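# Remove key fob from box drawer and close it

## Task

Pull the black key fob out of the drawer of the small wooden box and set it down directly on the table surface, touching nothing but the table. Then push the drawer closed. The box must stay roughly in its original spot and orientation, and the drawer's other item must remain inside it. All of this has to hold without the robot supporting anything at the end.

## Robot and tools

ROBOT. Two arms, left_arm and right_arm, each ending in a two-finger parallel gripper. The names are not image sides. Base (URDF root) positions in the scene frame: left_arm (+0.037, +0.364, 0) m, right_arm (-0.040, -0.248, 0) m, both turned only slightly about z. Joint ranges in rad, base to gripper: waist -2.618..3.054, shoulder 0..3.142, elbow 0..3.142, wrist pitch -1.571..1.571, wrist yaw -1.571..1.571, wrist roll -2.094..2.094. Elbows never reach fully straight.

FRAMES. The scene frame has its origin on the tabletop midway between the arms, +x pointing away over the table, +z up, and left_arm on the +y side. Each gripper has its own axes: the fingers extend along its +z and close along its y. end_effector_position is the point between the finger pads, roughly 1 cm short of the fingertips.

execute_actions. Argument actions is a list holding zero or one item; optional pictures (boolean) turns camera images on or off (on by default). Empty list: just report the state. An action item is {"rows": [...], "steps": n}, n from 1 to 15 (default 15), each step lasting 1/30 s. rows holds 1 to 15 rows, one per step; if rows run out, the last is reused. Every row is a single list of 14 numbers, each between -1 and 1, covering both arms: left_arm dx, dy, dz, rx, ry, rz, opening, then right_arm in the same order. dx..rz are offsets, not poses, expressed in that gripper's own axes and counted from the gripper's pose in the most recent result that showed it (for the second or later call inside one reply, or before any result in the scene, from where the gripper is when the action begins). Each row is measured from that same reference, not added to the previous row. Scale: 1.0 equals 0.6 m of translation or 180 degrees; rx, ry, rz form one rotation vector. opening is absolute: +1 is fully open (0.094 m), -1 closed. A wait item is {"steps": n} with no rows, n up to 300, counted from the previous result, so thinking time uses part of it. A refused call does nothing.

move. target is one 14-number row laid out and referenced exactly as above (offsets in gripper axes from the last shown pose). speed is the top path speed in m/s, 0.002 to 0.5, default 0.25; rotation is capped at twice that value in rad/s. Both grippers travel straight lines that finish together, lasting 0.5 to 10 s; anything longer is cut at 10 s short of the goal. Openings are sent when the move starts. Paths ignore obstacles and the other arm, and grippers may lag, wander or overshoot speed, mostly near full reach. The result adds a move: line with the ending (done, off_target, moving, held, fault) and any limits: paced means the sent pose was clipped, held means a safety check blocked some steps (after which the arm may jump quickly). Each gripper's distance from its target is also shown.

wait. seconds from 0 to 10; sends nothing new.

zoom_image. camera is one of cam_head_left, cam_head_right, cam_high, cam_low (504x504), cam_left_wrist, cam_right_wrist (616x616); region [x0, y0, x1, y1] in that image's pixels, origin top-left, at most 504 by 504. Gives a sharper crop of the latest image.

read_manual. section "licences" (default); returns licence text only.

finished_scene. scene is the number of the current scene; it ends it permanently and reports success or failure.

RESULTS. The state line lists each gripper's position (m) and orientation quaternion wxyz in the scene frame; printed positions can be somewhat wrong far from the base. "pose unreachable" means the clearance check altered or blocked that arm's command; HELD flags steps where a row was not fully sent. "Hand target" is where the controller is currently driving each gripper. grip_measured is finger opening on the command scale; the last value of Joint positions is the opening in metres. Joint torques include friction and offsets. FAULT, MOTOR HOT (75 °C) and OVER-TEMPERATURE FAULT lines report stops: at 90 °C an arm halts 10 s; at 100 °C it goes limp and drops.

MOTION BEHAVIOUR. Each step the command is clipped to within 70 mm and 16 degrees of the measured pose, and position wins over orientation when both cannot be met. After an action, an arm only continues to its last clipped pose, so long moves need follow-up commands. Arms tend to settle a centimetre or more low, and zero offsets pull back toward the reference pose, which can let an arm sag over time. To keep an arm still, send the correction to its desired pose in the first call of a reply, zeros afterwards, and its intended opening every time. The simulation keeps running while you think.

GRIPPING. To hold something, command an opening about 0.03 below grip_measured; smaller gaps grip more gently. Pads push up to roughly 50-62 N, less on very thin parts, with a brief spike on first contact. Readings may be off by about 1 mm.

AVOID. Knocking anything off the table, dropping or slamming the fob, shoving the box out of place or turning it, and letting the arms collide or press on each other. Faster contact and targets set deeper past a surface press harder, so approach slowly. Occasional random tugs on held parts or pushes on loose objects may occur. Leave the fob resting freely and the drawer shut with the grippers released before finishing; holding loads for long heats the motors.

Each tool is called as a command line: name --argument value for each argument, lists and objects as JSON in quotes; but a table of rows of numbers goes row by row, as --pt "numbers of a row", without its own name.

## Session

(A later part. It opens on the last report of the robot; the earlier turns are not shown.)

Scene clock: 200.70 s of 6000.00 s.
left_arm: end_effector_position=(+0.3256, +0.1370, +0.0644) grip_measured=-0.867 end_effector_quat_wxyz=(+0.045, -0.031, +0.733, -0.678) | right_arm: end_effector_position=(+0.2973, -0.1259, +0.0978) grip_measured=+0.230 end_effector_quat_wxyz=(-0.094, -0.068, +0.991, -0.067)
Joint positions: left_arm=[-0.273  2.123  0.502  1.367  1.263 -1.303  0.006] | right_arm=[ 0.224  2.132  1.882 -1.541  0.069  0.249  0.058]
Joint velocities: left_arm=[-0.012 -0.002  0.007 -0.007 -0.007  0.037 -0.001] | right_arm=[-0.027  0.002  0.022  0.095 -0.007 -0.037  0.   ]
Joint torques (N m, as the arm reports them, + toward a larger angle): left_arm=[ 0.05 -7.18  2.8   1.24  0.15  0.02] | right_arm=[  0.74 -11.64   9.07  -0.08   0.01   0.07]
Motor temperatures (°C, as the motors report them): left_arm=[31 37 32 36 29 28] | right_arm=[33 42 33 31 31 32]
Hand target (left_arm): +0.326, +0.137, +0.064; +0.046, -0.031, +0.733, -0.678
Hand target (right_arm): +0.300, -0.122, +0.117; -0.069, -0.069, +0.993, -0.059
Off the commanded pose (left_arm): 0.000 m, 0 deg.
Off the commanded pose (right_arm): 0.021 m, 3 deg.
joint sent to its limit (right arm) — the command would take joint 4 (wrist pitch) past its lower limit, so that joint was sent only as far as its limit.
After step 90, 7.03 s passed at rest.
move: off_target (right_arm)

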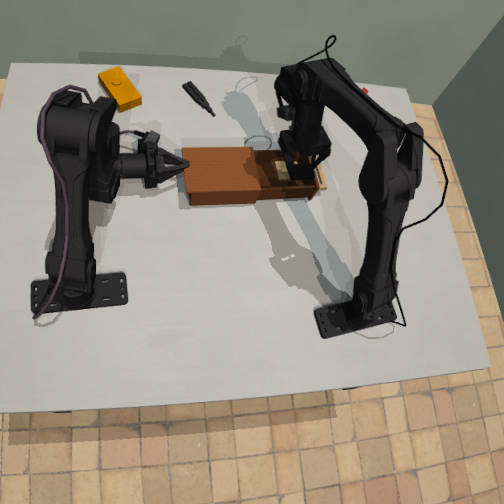

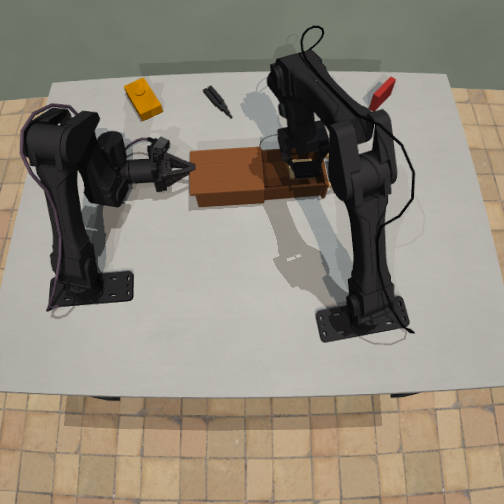

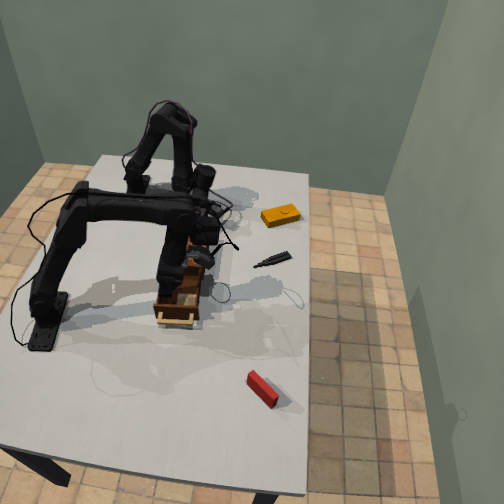

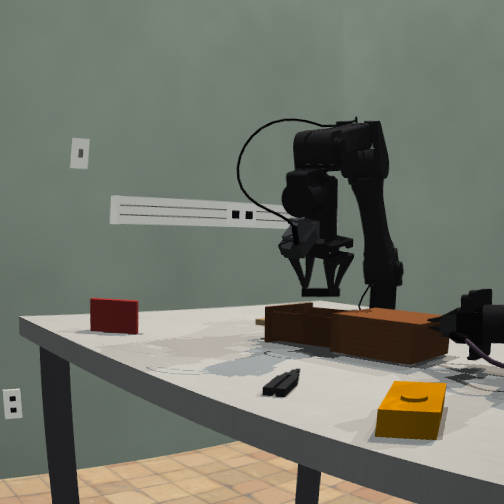

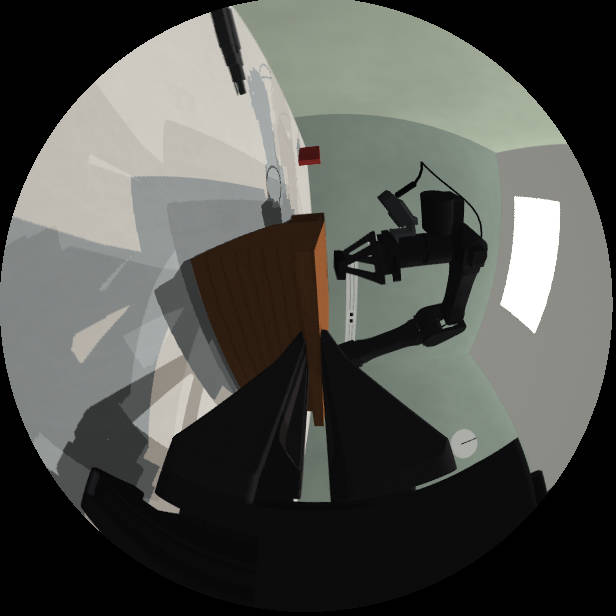

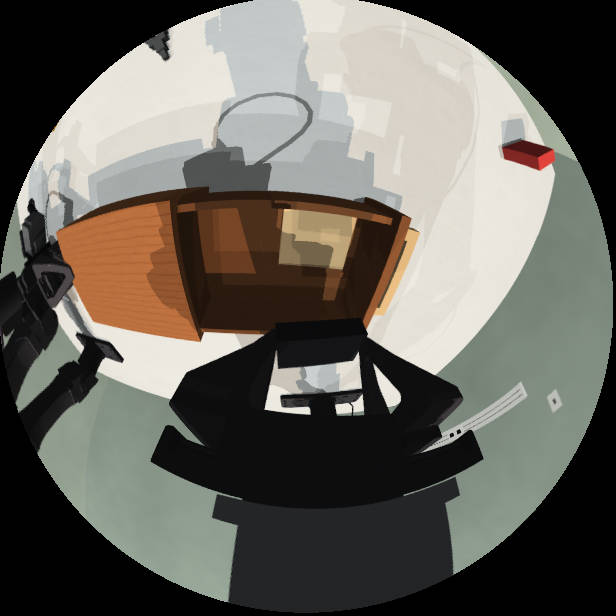

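Move toward -x by 14 cm.

move --target '[0,0,0,0,0,0,-0.92,0.23,0.03,0.03,0,0,0,0.17]' --speed 0.1

Scene clock: 205.77 s of 6000.00 s.
left_arm: end_effector_position=(+0.3256, +0.1370, +0.0644) grip_measured=-0.867 end_effector_quat_wxyz=(+0.045, -0.031, +0.733, -0.678) | right_arm: end_effector_position=(+0.1569, -0.1303, +0.1006) grip_measured=+0.230 end_effector_quat_wxyz=(-0.110, -0.072, +0.988, -0.076)
Joint positions: left_arm=[-0.273  2.123  0.502  1.367  1.263 -1.303  0.006] | right_arm=[ 0.404  1.669  1.265 -1.433  0.031  0.416  0.058]
Joint velocities: left_arm=[ 0.022 -0.007  0.007  0.051  0.007 -0.007 -0.   ] | right_arm=[ 0.027  0.002 -0.012 -0.037  0.051  0.081 -0.   ]
Joint torques (N m, as the arm reports them, + toward a larger angle): left_arm=[ 0.06 -7.24  2.82  1.24  0.16  0.02] | right_arm=[ 0.71 -7.7   4.98  0.15 -0.05  0.17]
Motor temperatures (°C, as the motors report them): left_arm=[31 37 32 36 29 28] | right_arm=[33 43 33 31 31 32]
Hand target (left_arm): +0.326, +0.137, +0.064; +0.046, -0.031, +0.733, -0.678
Hand target (right_arm): +0.156, -0.128, +0.104; -0.095, -0.068, +0.991, -0.067
Off the commanded pose (left_arm): 0.000 m, 0 deg.
Off the commanded pose (right_arm): 0.005 m, 2 deg.
After step 90, 0.27 s passed at rest.
move: done

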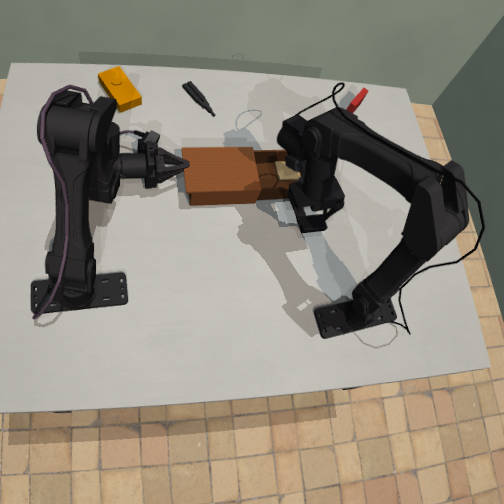

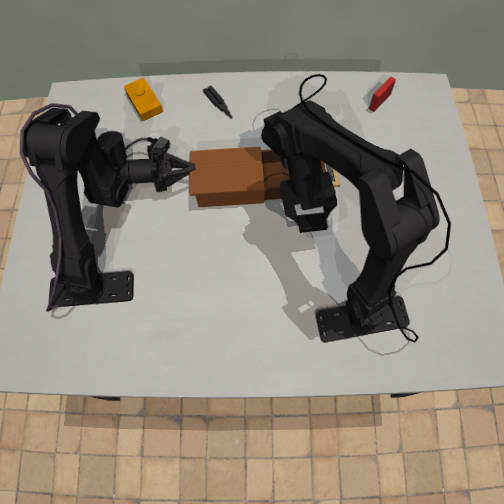

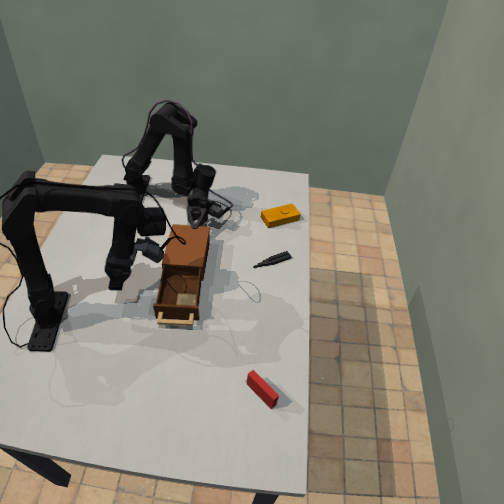

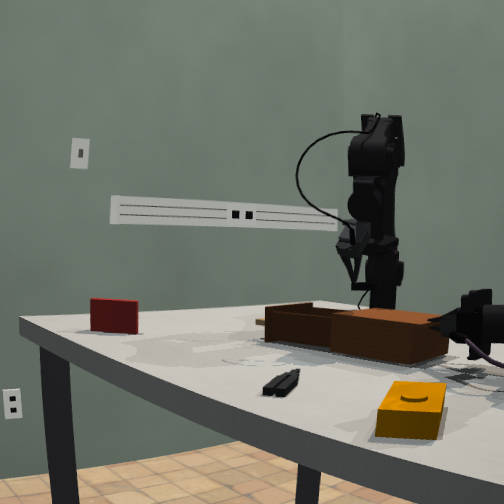

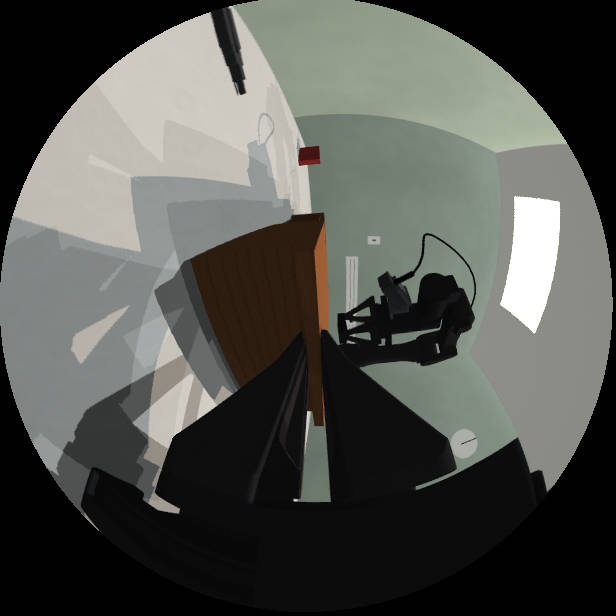

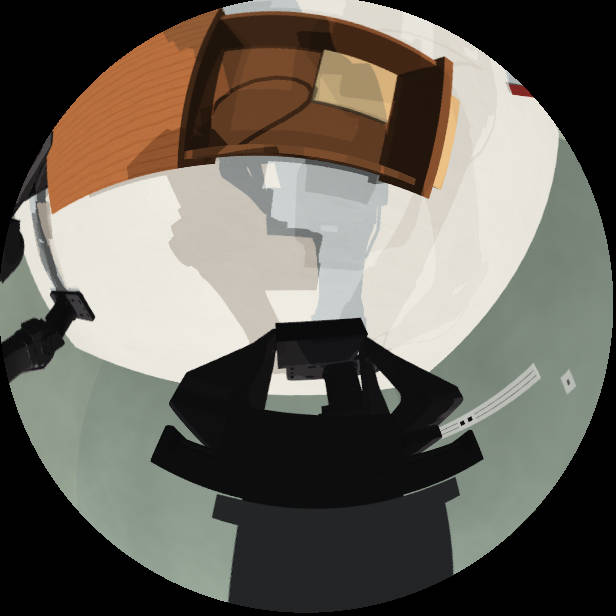

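move --target '[0,0,0,0,0,0,-0.92,0,0.015,0.145,0,0,0,0.17]' --speed 0.04

Scene clock: 220.73 s of 6000.00 s.
left_arm: end_effector_position=(+0.3256, +0.1370, +0.0644) grip_measured=-0.867 end_effector_quat_wxyz=(+0.045, -0.031, +0.733, -0.678) | right_arm: end_effector_position=(+0.1397, -0.1391, +0.0207) grip_measured=+0.230 end_effector_quat_wxyz=(-0.108, -0.073, +0.989, -0.075)
Joint positions: left_arm=[-0.273  2.123  0.502  1.367  1.263 -1.304  0.006] | right_arm=[ 0.411  1.695  0.958 -1.097  0.03   0.421  0.058]
Joint velocities: left_arm=[-0.007  0.002 -0.017 -0.007 -0.022 -0.007 -0.001] | right_arm=[-0.007  0.017 -0.007  0.066 -0.037  0.022  0.   ]
Joint torques (N m, as the arm reports them, + toward a larger angle): left_arm=[ 0.02 -7.15  2.84  1.23  0.16  0.02] | right_arm=[ 0.72 -4.61  4.48  0.13 -0.04  0.14]
Motor temperatures (°C, as the motors report them): left_arm=[31 37 32 37 29 28] | right_arm=[33 40 33 31 31 32]
Hand target (left_arm): +0.326, +0.137, +0.064; +0.045, -0.031, +0.733, -0.678
Hand target (right_arm): +0.137, -0.138, +0.016; -0.111, -0.072, +0.988, -0.076
Off the commanded pose (left_arm): 0.000 m, 0 deg.
Off the commanded pose (right_arm): 0.006 m, 0 deg.
After step 90, 9.33 s passed at rest.
move: done

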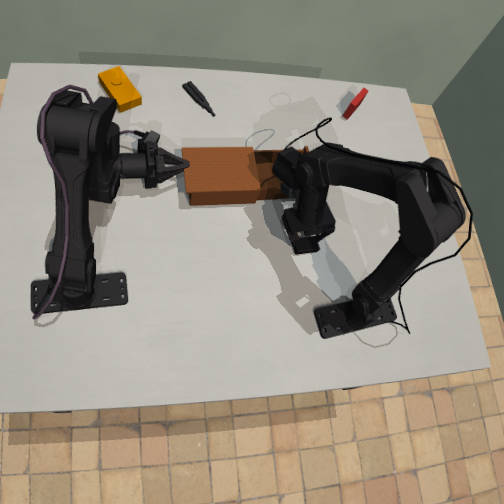

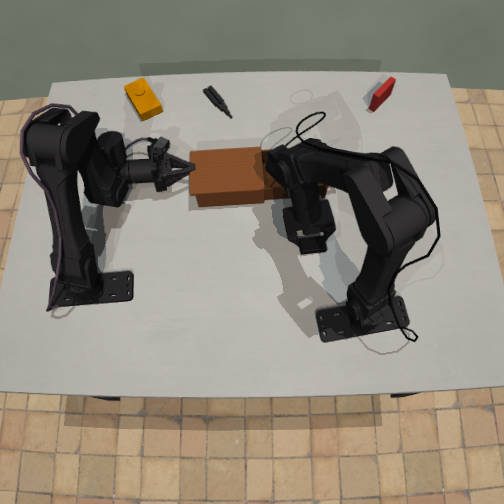

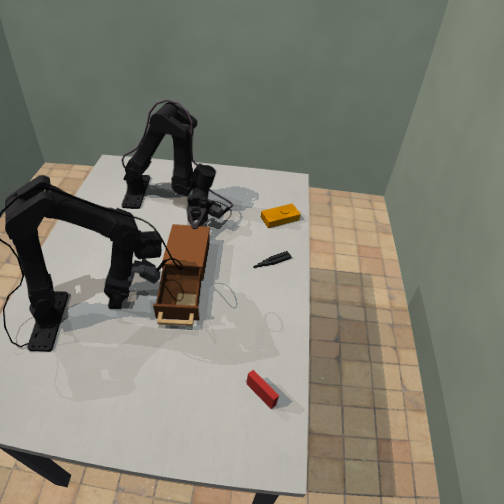

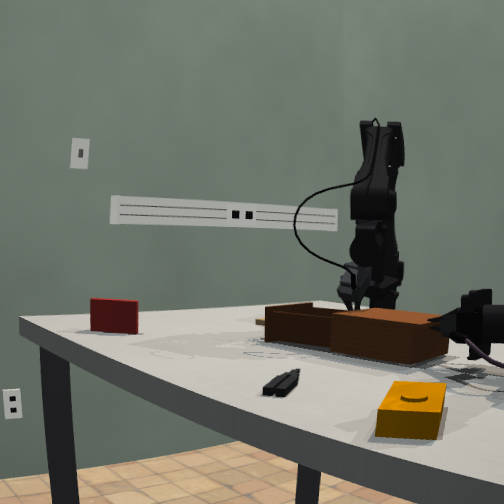

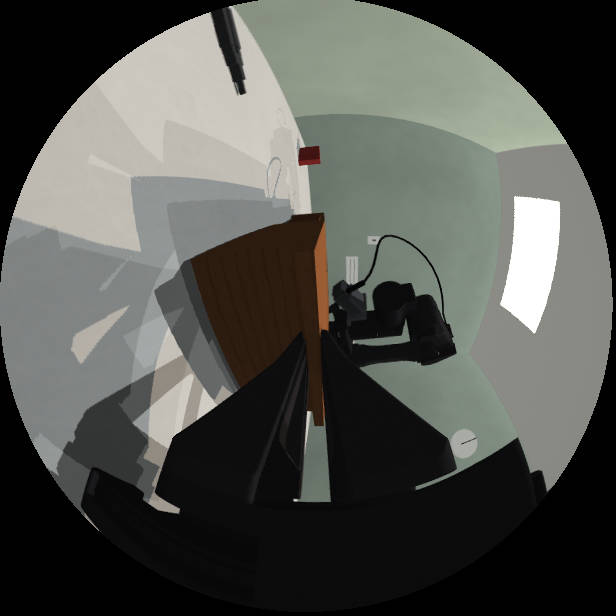

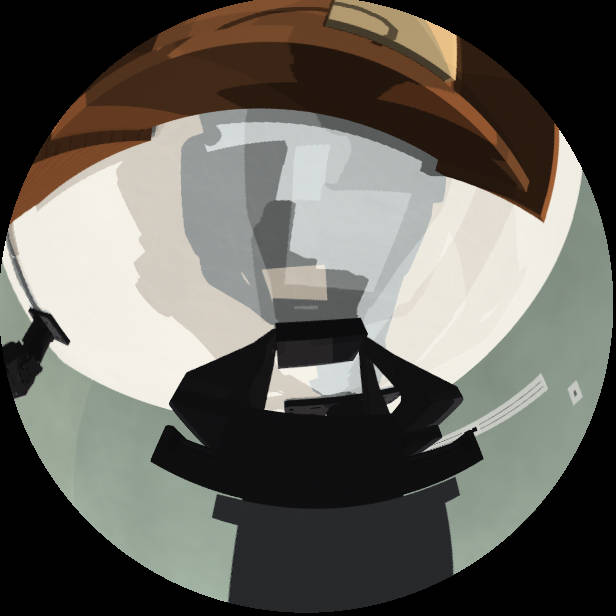

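move --target '[0,0,0,0,0,0,-0.92,0,0,0.008,0,0,0,0.17]' --speed 0.02

move --target '[0,0,0,0,0,0,-0.92,0,0,0,0,0,0,0.6]'

move --target '[0,0,0,0,0,0,-0.92,0,0,-0.1,0,0,0,0.6]' --speed 0.12

move --target '[0,0,0,0,0,0,-0.92,-0.27,-0.26,0.0,-0.3,-0.07,0,-1]' --speed 0.2

Scene clock: 228.87 s of 6000.00 s.
left_arm: end_effector_position=(+0.3256, +0.1370, +0.0644) grip_measured=-0.867 end_effector_quat_wxyz=(+0.045, -0.031, +0.733, -0.678) | right_arm: end_effector_position=(+0.1405, -0.1386, +0.0204) grip_measured=+0.230 end_effector_quat_wxyz=(-0.106, -0.073, +0.989, -0.074)
Joint positions: left_arm=[-0.273  2.123  0.502  1.367  1.263 -1.304  0.006] | right_arm=[ 0.411  1.695  0.958 -1.093  0.03   0.421  0.058]
Joint velocities: left_arm=[-0.002 -0.002  0.002 -0.051 -0.022 -0.037  0.001] | right_arm=[ 0.007 -0.012 -0.017 -0.022  0.007  0.007 -0.   ]
Joint torques (N m, as the arm reports them, + toward a larger angle): left_arm=[ 0.   -7.19  2.86  1.24  0.16  0.04] | right_arm=[-0.03 -5.06  4.21  0.16  0.01  0.02]
Motor temperatures (°C, as the motors report them): left_arm=[31 37 32 37 29 28] | right_arm=[33 39 33 31 31 32]
Hand target (left_arm): +0.326, +0.137, +0.064; +0.045, -0.031, +0.733, -0.678
Hand target (right_arm): +0.139, -0.140, +0.016; -0.108, -0.074, +0.989, -0.075
Off the commanded pose (left_arm): 0.000 m, 0 deg.
Off the commanded pose (right_arm): 0.005 m, 0 deg.
After step 90, 4.43 s passed at rest.
move: done

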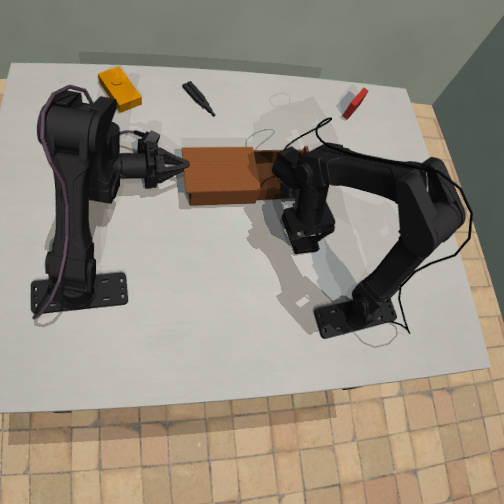

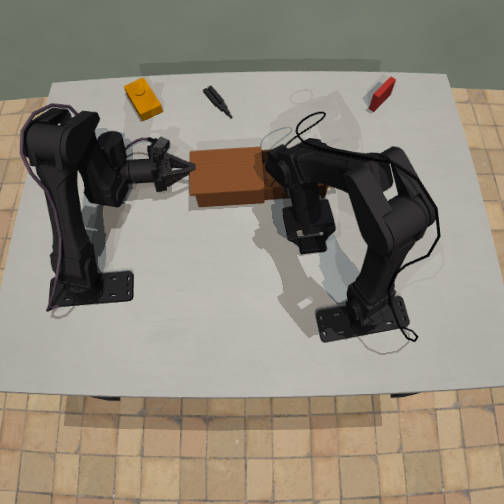

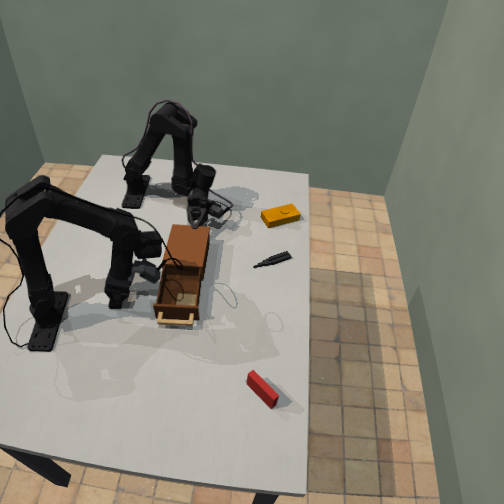

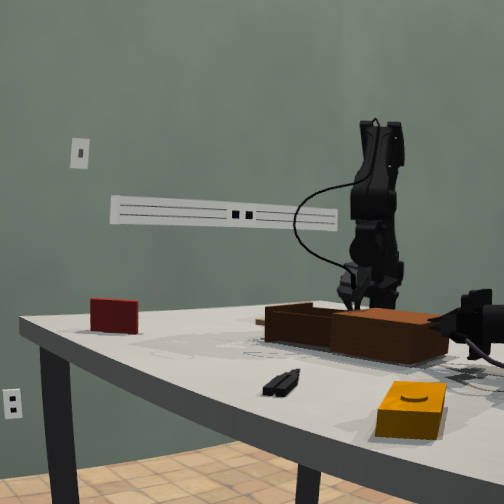

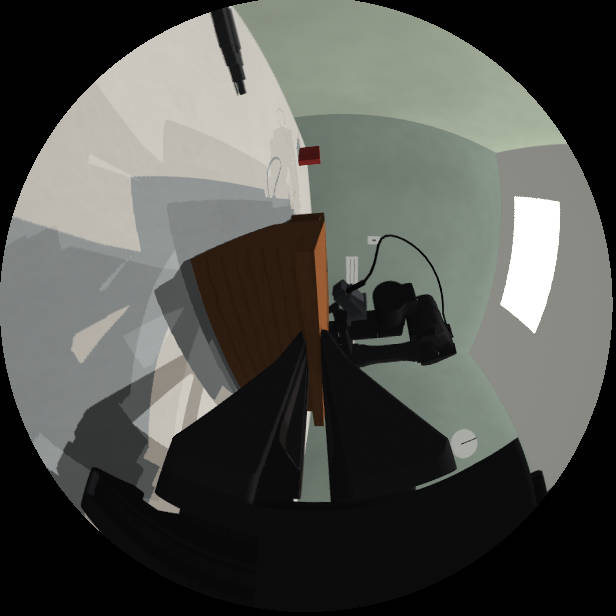

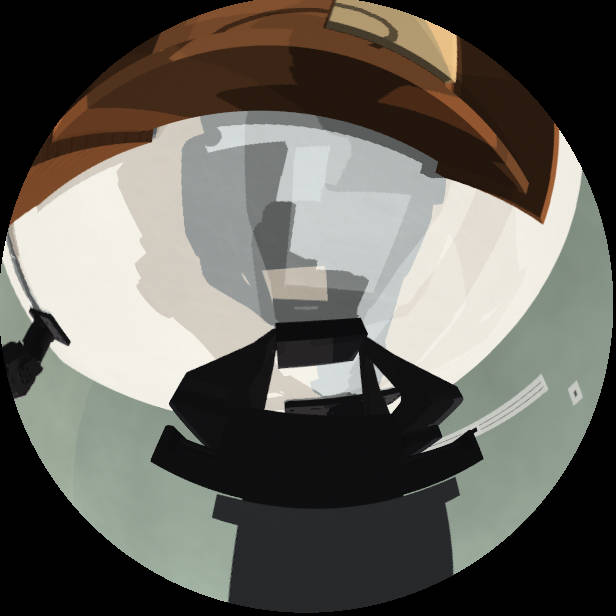

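Scene clock: 229.37 s of 6000.00 s.
left_arm: end_effector_position=(+0.3256, +0.1370, +0.0644) grip_measured=-0.867 end_effector_quat_wxyz=(+0.045, -0.031, +0.733, -0.678) | right_arm: end_effector_position=(+0.1405, -0.1386, +0.0204) grip_measured=+0.598 end_effector_quat_wxyz=(-0.106, -0.073, +0.989, -0.074)
Joint positions: left_arm=[-0.273  2.123  0.502  1.367  1.263 -1.304  0.006] | right_arm=[ 0.411  1.695  0.958 -1.093  0.03   0.421  0.075]
Joint velocities: left_arm=[ 0.012  0.022  0.007  0.022  0.007 -0.037 -0.001] | right_arm=[-0.022 -0.017  0.002  0.037  0.007 -0.037  0.001]
Joint torques (N m, as the arm reports them, + toward a larger angle): left_arm=[ 0.05 -7.23  2.82  1.24  0.16  0.  ] | right_arm=[ 0.03 -5.3   5.61  0.    0.01  0.01]
Motor temperatures (°C, as the motors report them): left_arm=[31 37 32 37 29 28] | right_arm=[33 39 33 31 31 32]
Hand target (left_arm): +0.326, +0.137, +0.064; +0.045, -0.031, +0.733, -0.678
Hand target (right_arm): +0.141, -0.139, +0.020; -0.106, -0.073, +0.989, -0.074
Off the commanded pose (left_arm): 0.000 m, 0 deg.
Off the commanded pose (right_arm): 0.000 m, 0 deg.
move: done

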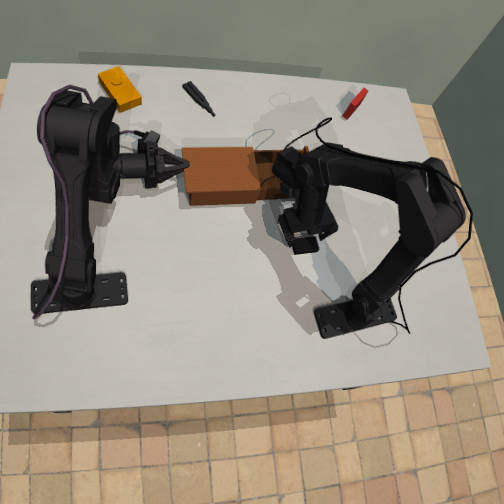

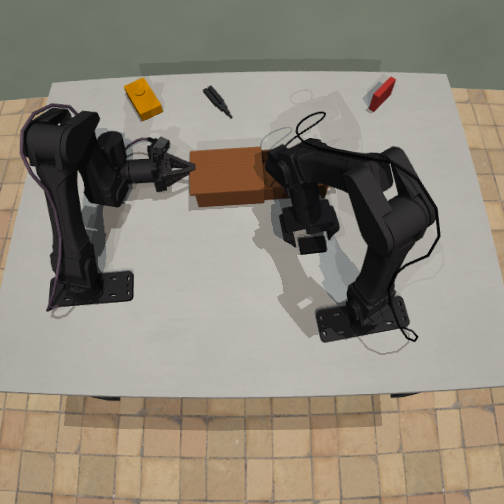

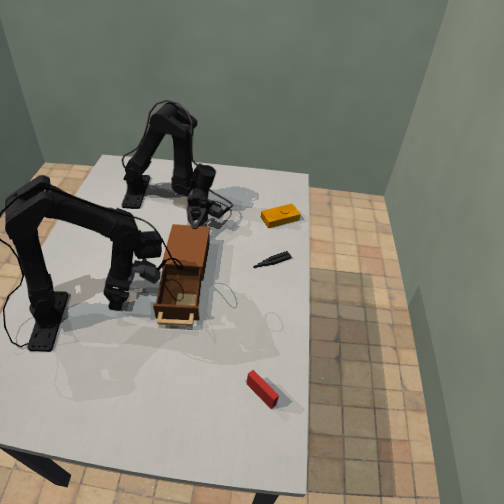

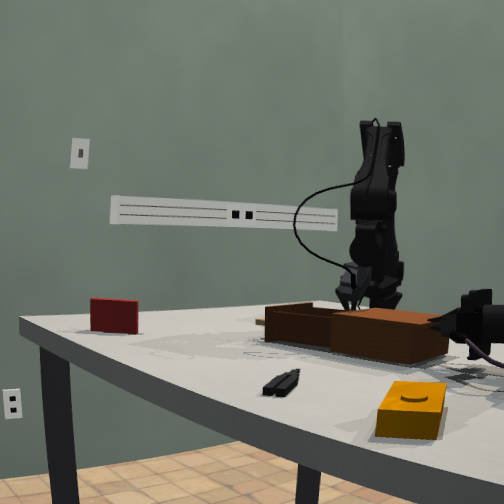

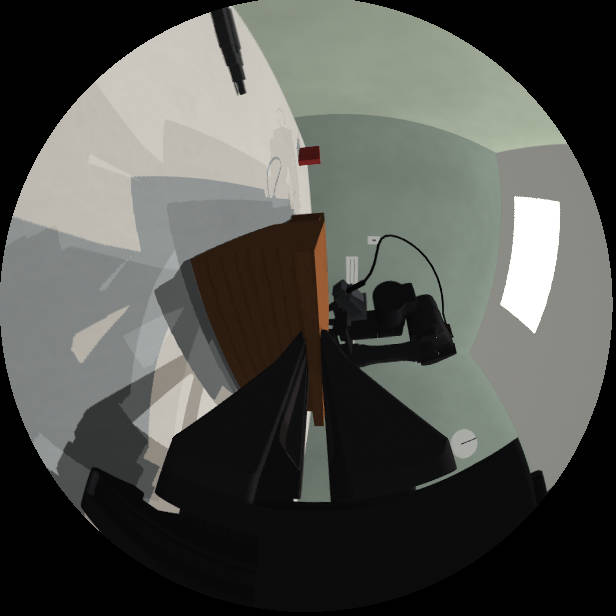

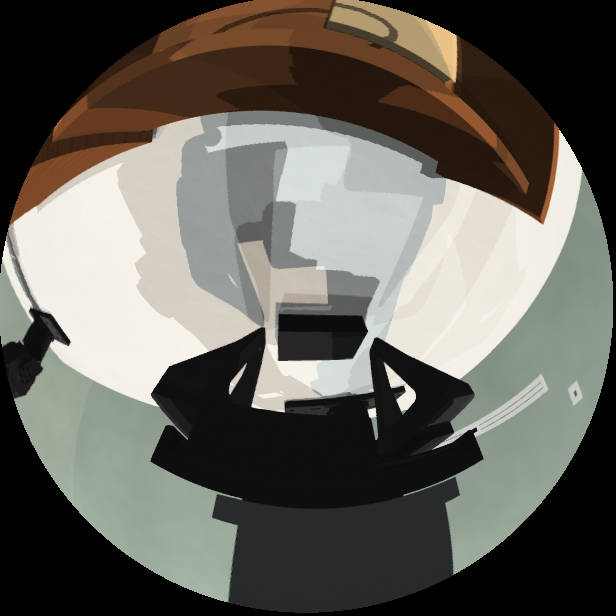

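Scene clock: 230.47 s of 6000.00 s.
left_arm: end_effector_position=(+0.3256, +0.1370, +0.0644) grip_measured=-0.867 end_effector_quat_wxyz=(+0.045, -0.031, +0.733, -0.678) | right_arm: end_effector_position=(+0.1484, -0.1336, +0.0661) grip_measured=+0.598 end_effector_quat_wxyz=(-0.123, -0.074, +0.986, -0.083)
Joint positions: left_arm=[-0.273  2.123  0.502  1.367  1.263 -1.304  0.006] | right_arm=[ 0.411  1.695  1.145 -1.317  0.03   0.421  0.075]
Joint velocities: left_arm=[ 0.007 -0.007 -0.002 -0.007 -0.066  0.037 -0.   ] | right_arm=[ 0.017 -0.012 -0.012 -0.11  -0.081 -0.066  0.001]
Joint torques (N m, as the arm reports them, + toward a larger angle): left_arm=[ 0.06 -7.15  2.85  1.24  0.14  0.03] | right_arm=[ 0.77 -7.33  8.69 -0.2  -0.02  0.14]
Motor temperatures (°C, as the motors report them): left_arm=[31 37 32 37 29 28] | right_arm=[33 39 33 31 31 32]
Hand target (left_arm): +0.326, +0.137, +0.064; +0.045, -0.031, +0.733, -0.678
Hand target (right_arm): +0.152, -0.128, +0.078; -0.106, -0.074, +0.989, -0.074
Off the commanded pose (left_arm): 0.000 m, 0 deg.
Off the commanded pose (right_arm): 0.014 m, 2 deg.
move: off_target (right_arm)

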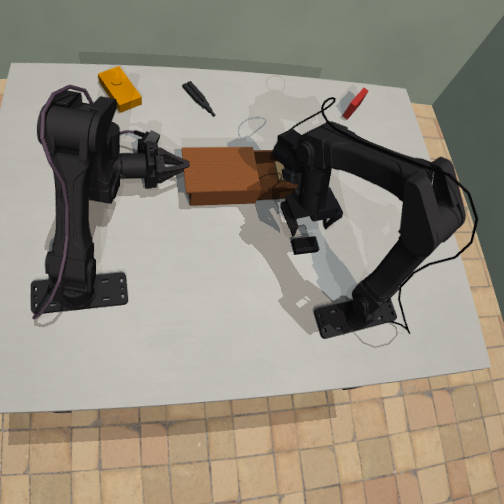

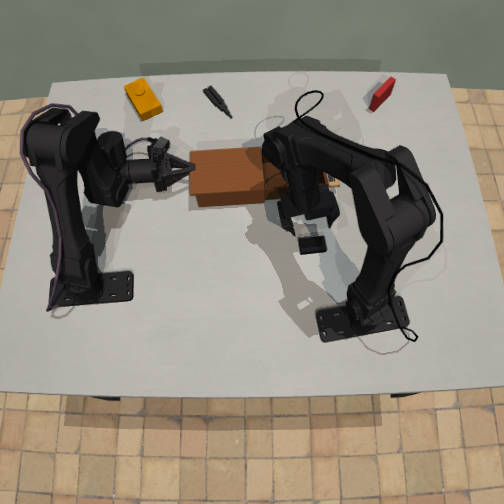

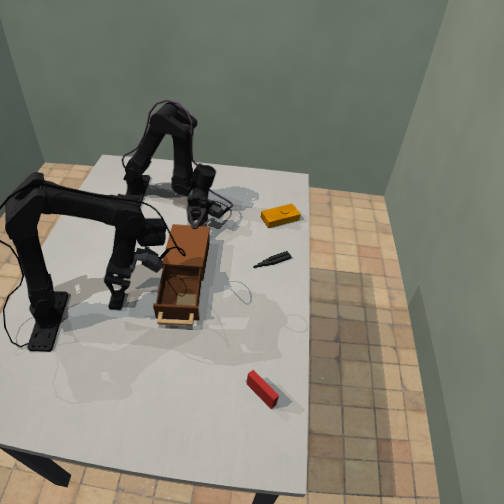

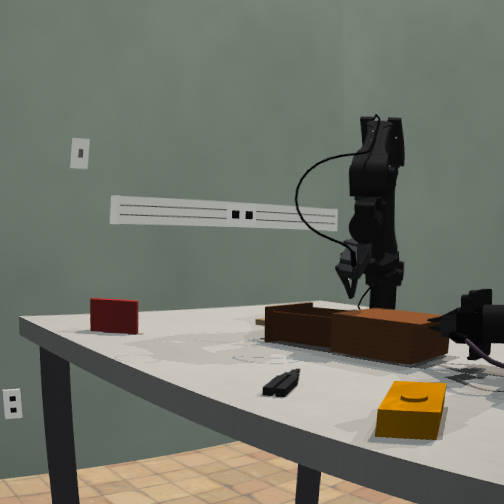

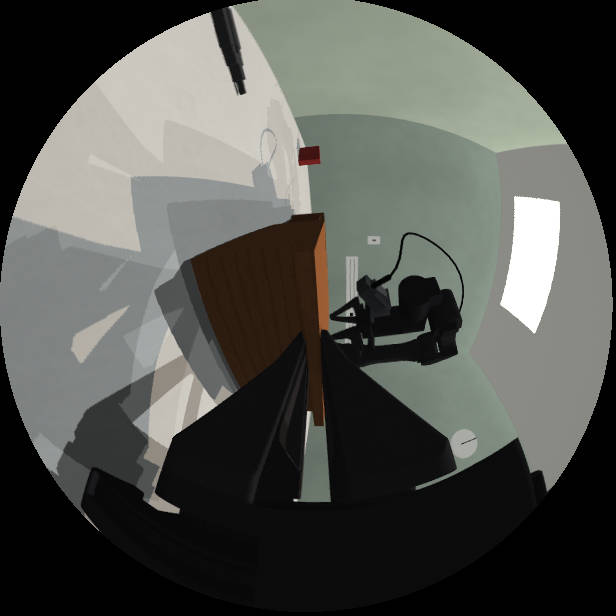

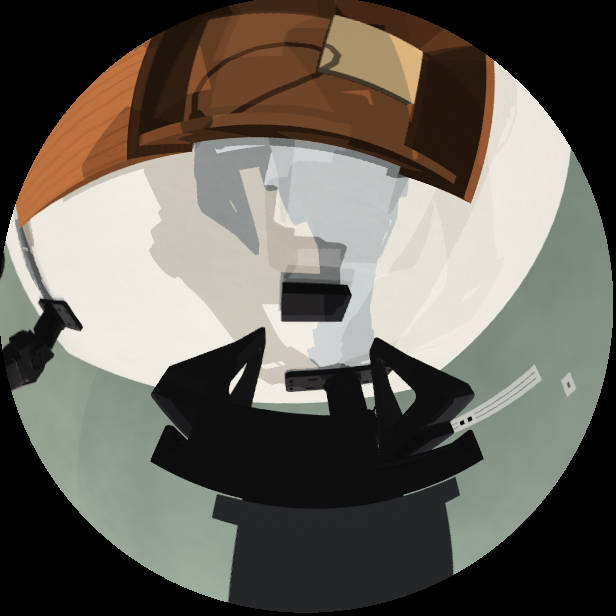

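Scene clock: 233.53 s of 6000.00 s.
left_arm: end_effector_position=(+0.3256, +0.1370, +0.0644) grip_measured=-0.867 end_effector_quat_wxyz=(+0.045, -0.031, +0.733, -0.678) | right_arm: end_effector_position=(+0.3261, -0.2652, +0.0455) grip_measured=-0.995 end_effector_quat_wxyz=(-0.041, -0.014, +0.927, +0.374)
Joint positions: left_arm=[-0.273  2.123  0.502  1.367  1.263 -1.304  0.006] | right_arm=[-0.51   2.298  1.742 -1.436 -0.666 -0.533  0.   ]
Joint velocities: left_arm=[-0.007 -0.027 -0.007 -0.066  0.037 -0.007 -0.   ] | right_arm=[-0.007 -0.007 -0.007 -0.007 -0.007 -0.037  0.001]
Joint torques (N m, as the arm reports them, + toward a larger angle): left_arm=[ 0.   -7.18  2.8   1.21  0.17  0.02] | right_arm=[-0.15 -9.69  8.71 -0.37 -0.43 -0.13]
Motor temperatures (°C, as the motors report them): left_arm=[31 37 32 37 29 28] | right_arm=[33 39 33 31 31 32]
Hand target (left_arm): +0.326, +0.137, +0.064; +0.045, -0.031, +0.733, -0.678
Hand target (right_arm): +0.332, -0.265, +0.053; -0.028, -0.020, +0.924, +0.380
Off the commanded pose (left_arm): 0.000 m, 0 deg.
Off the commanded pose (right_arm): 0.004 m, 1 deg.
move: done

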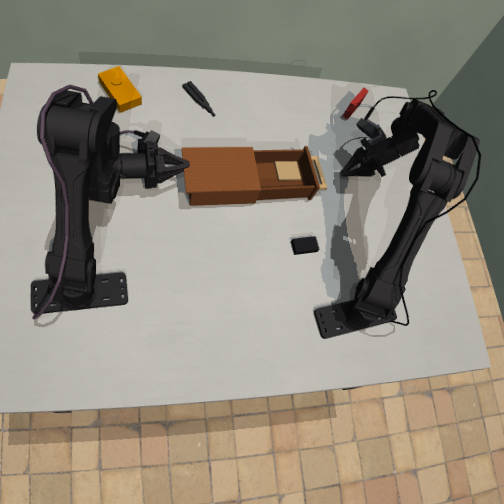

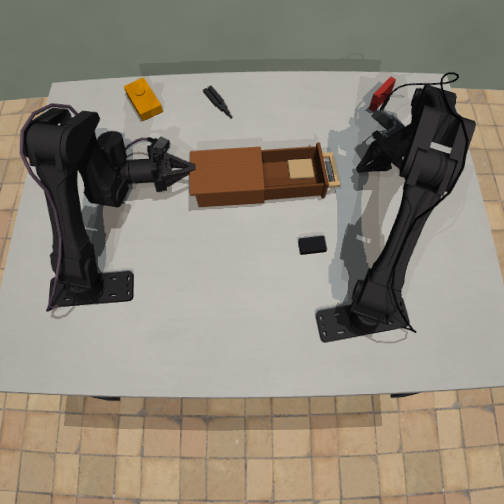

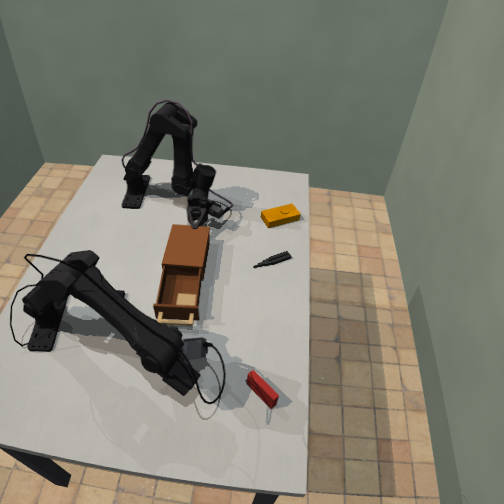

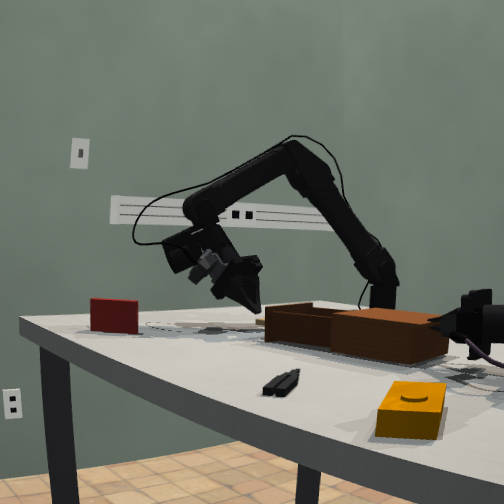

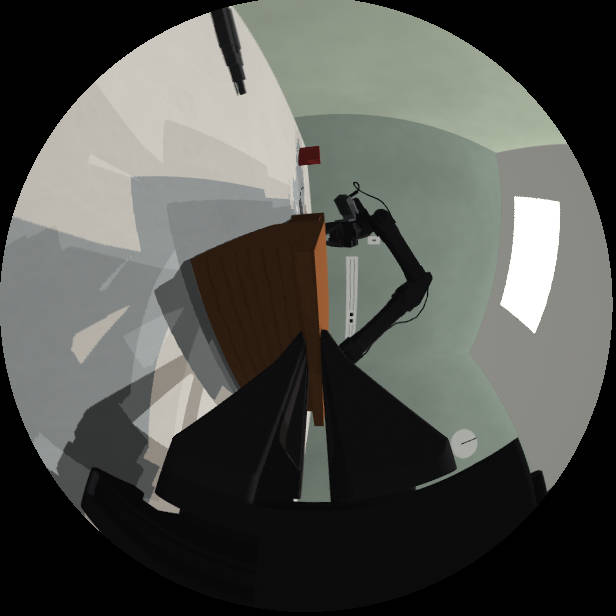

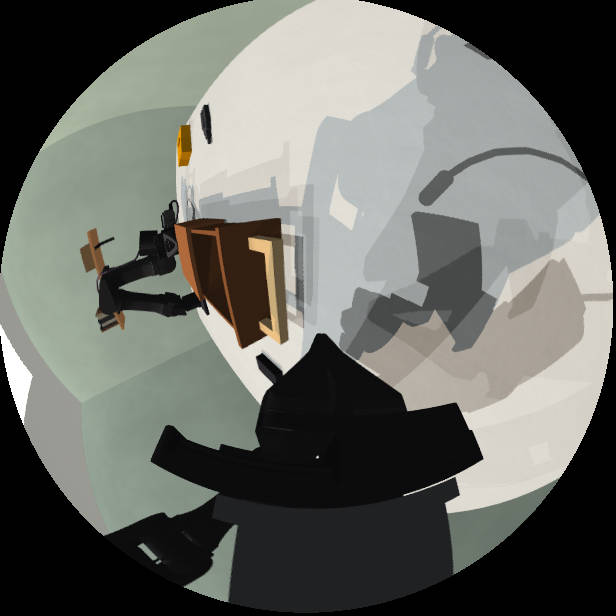

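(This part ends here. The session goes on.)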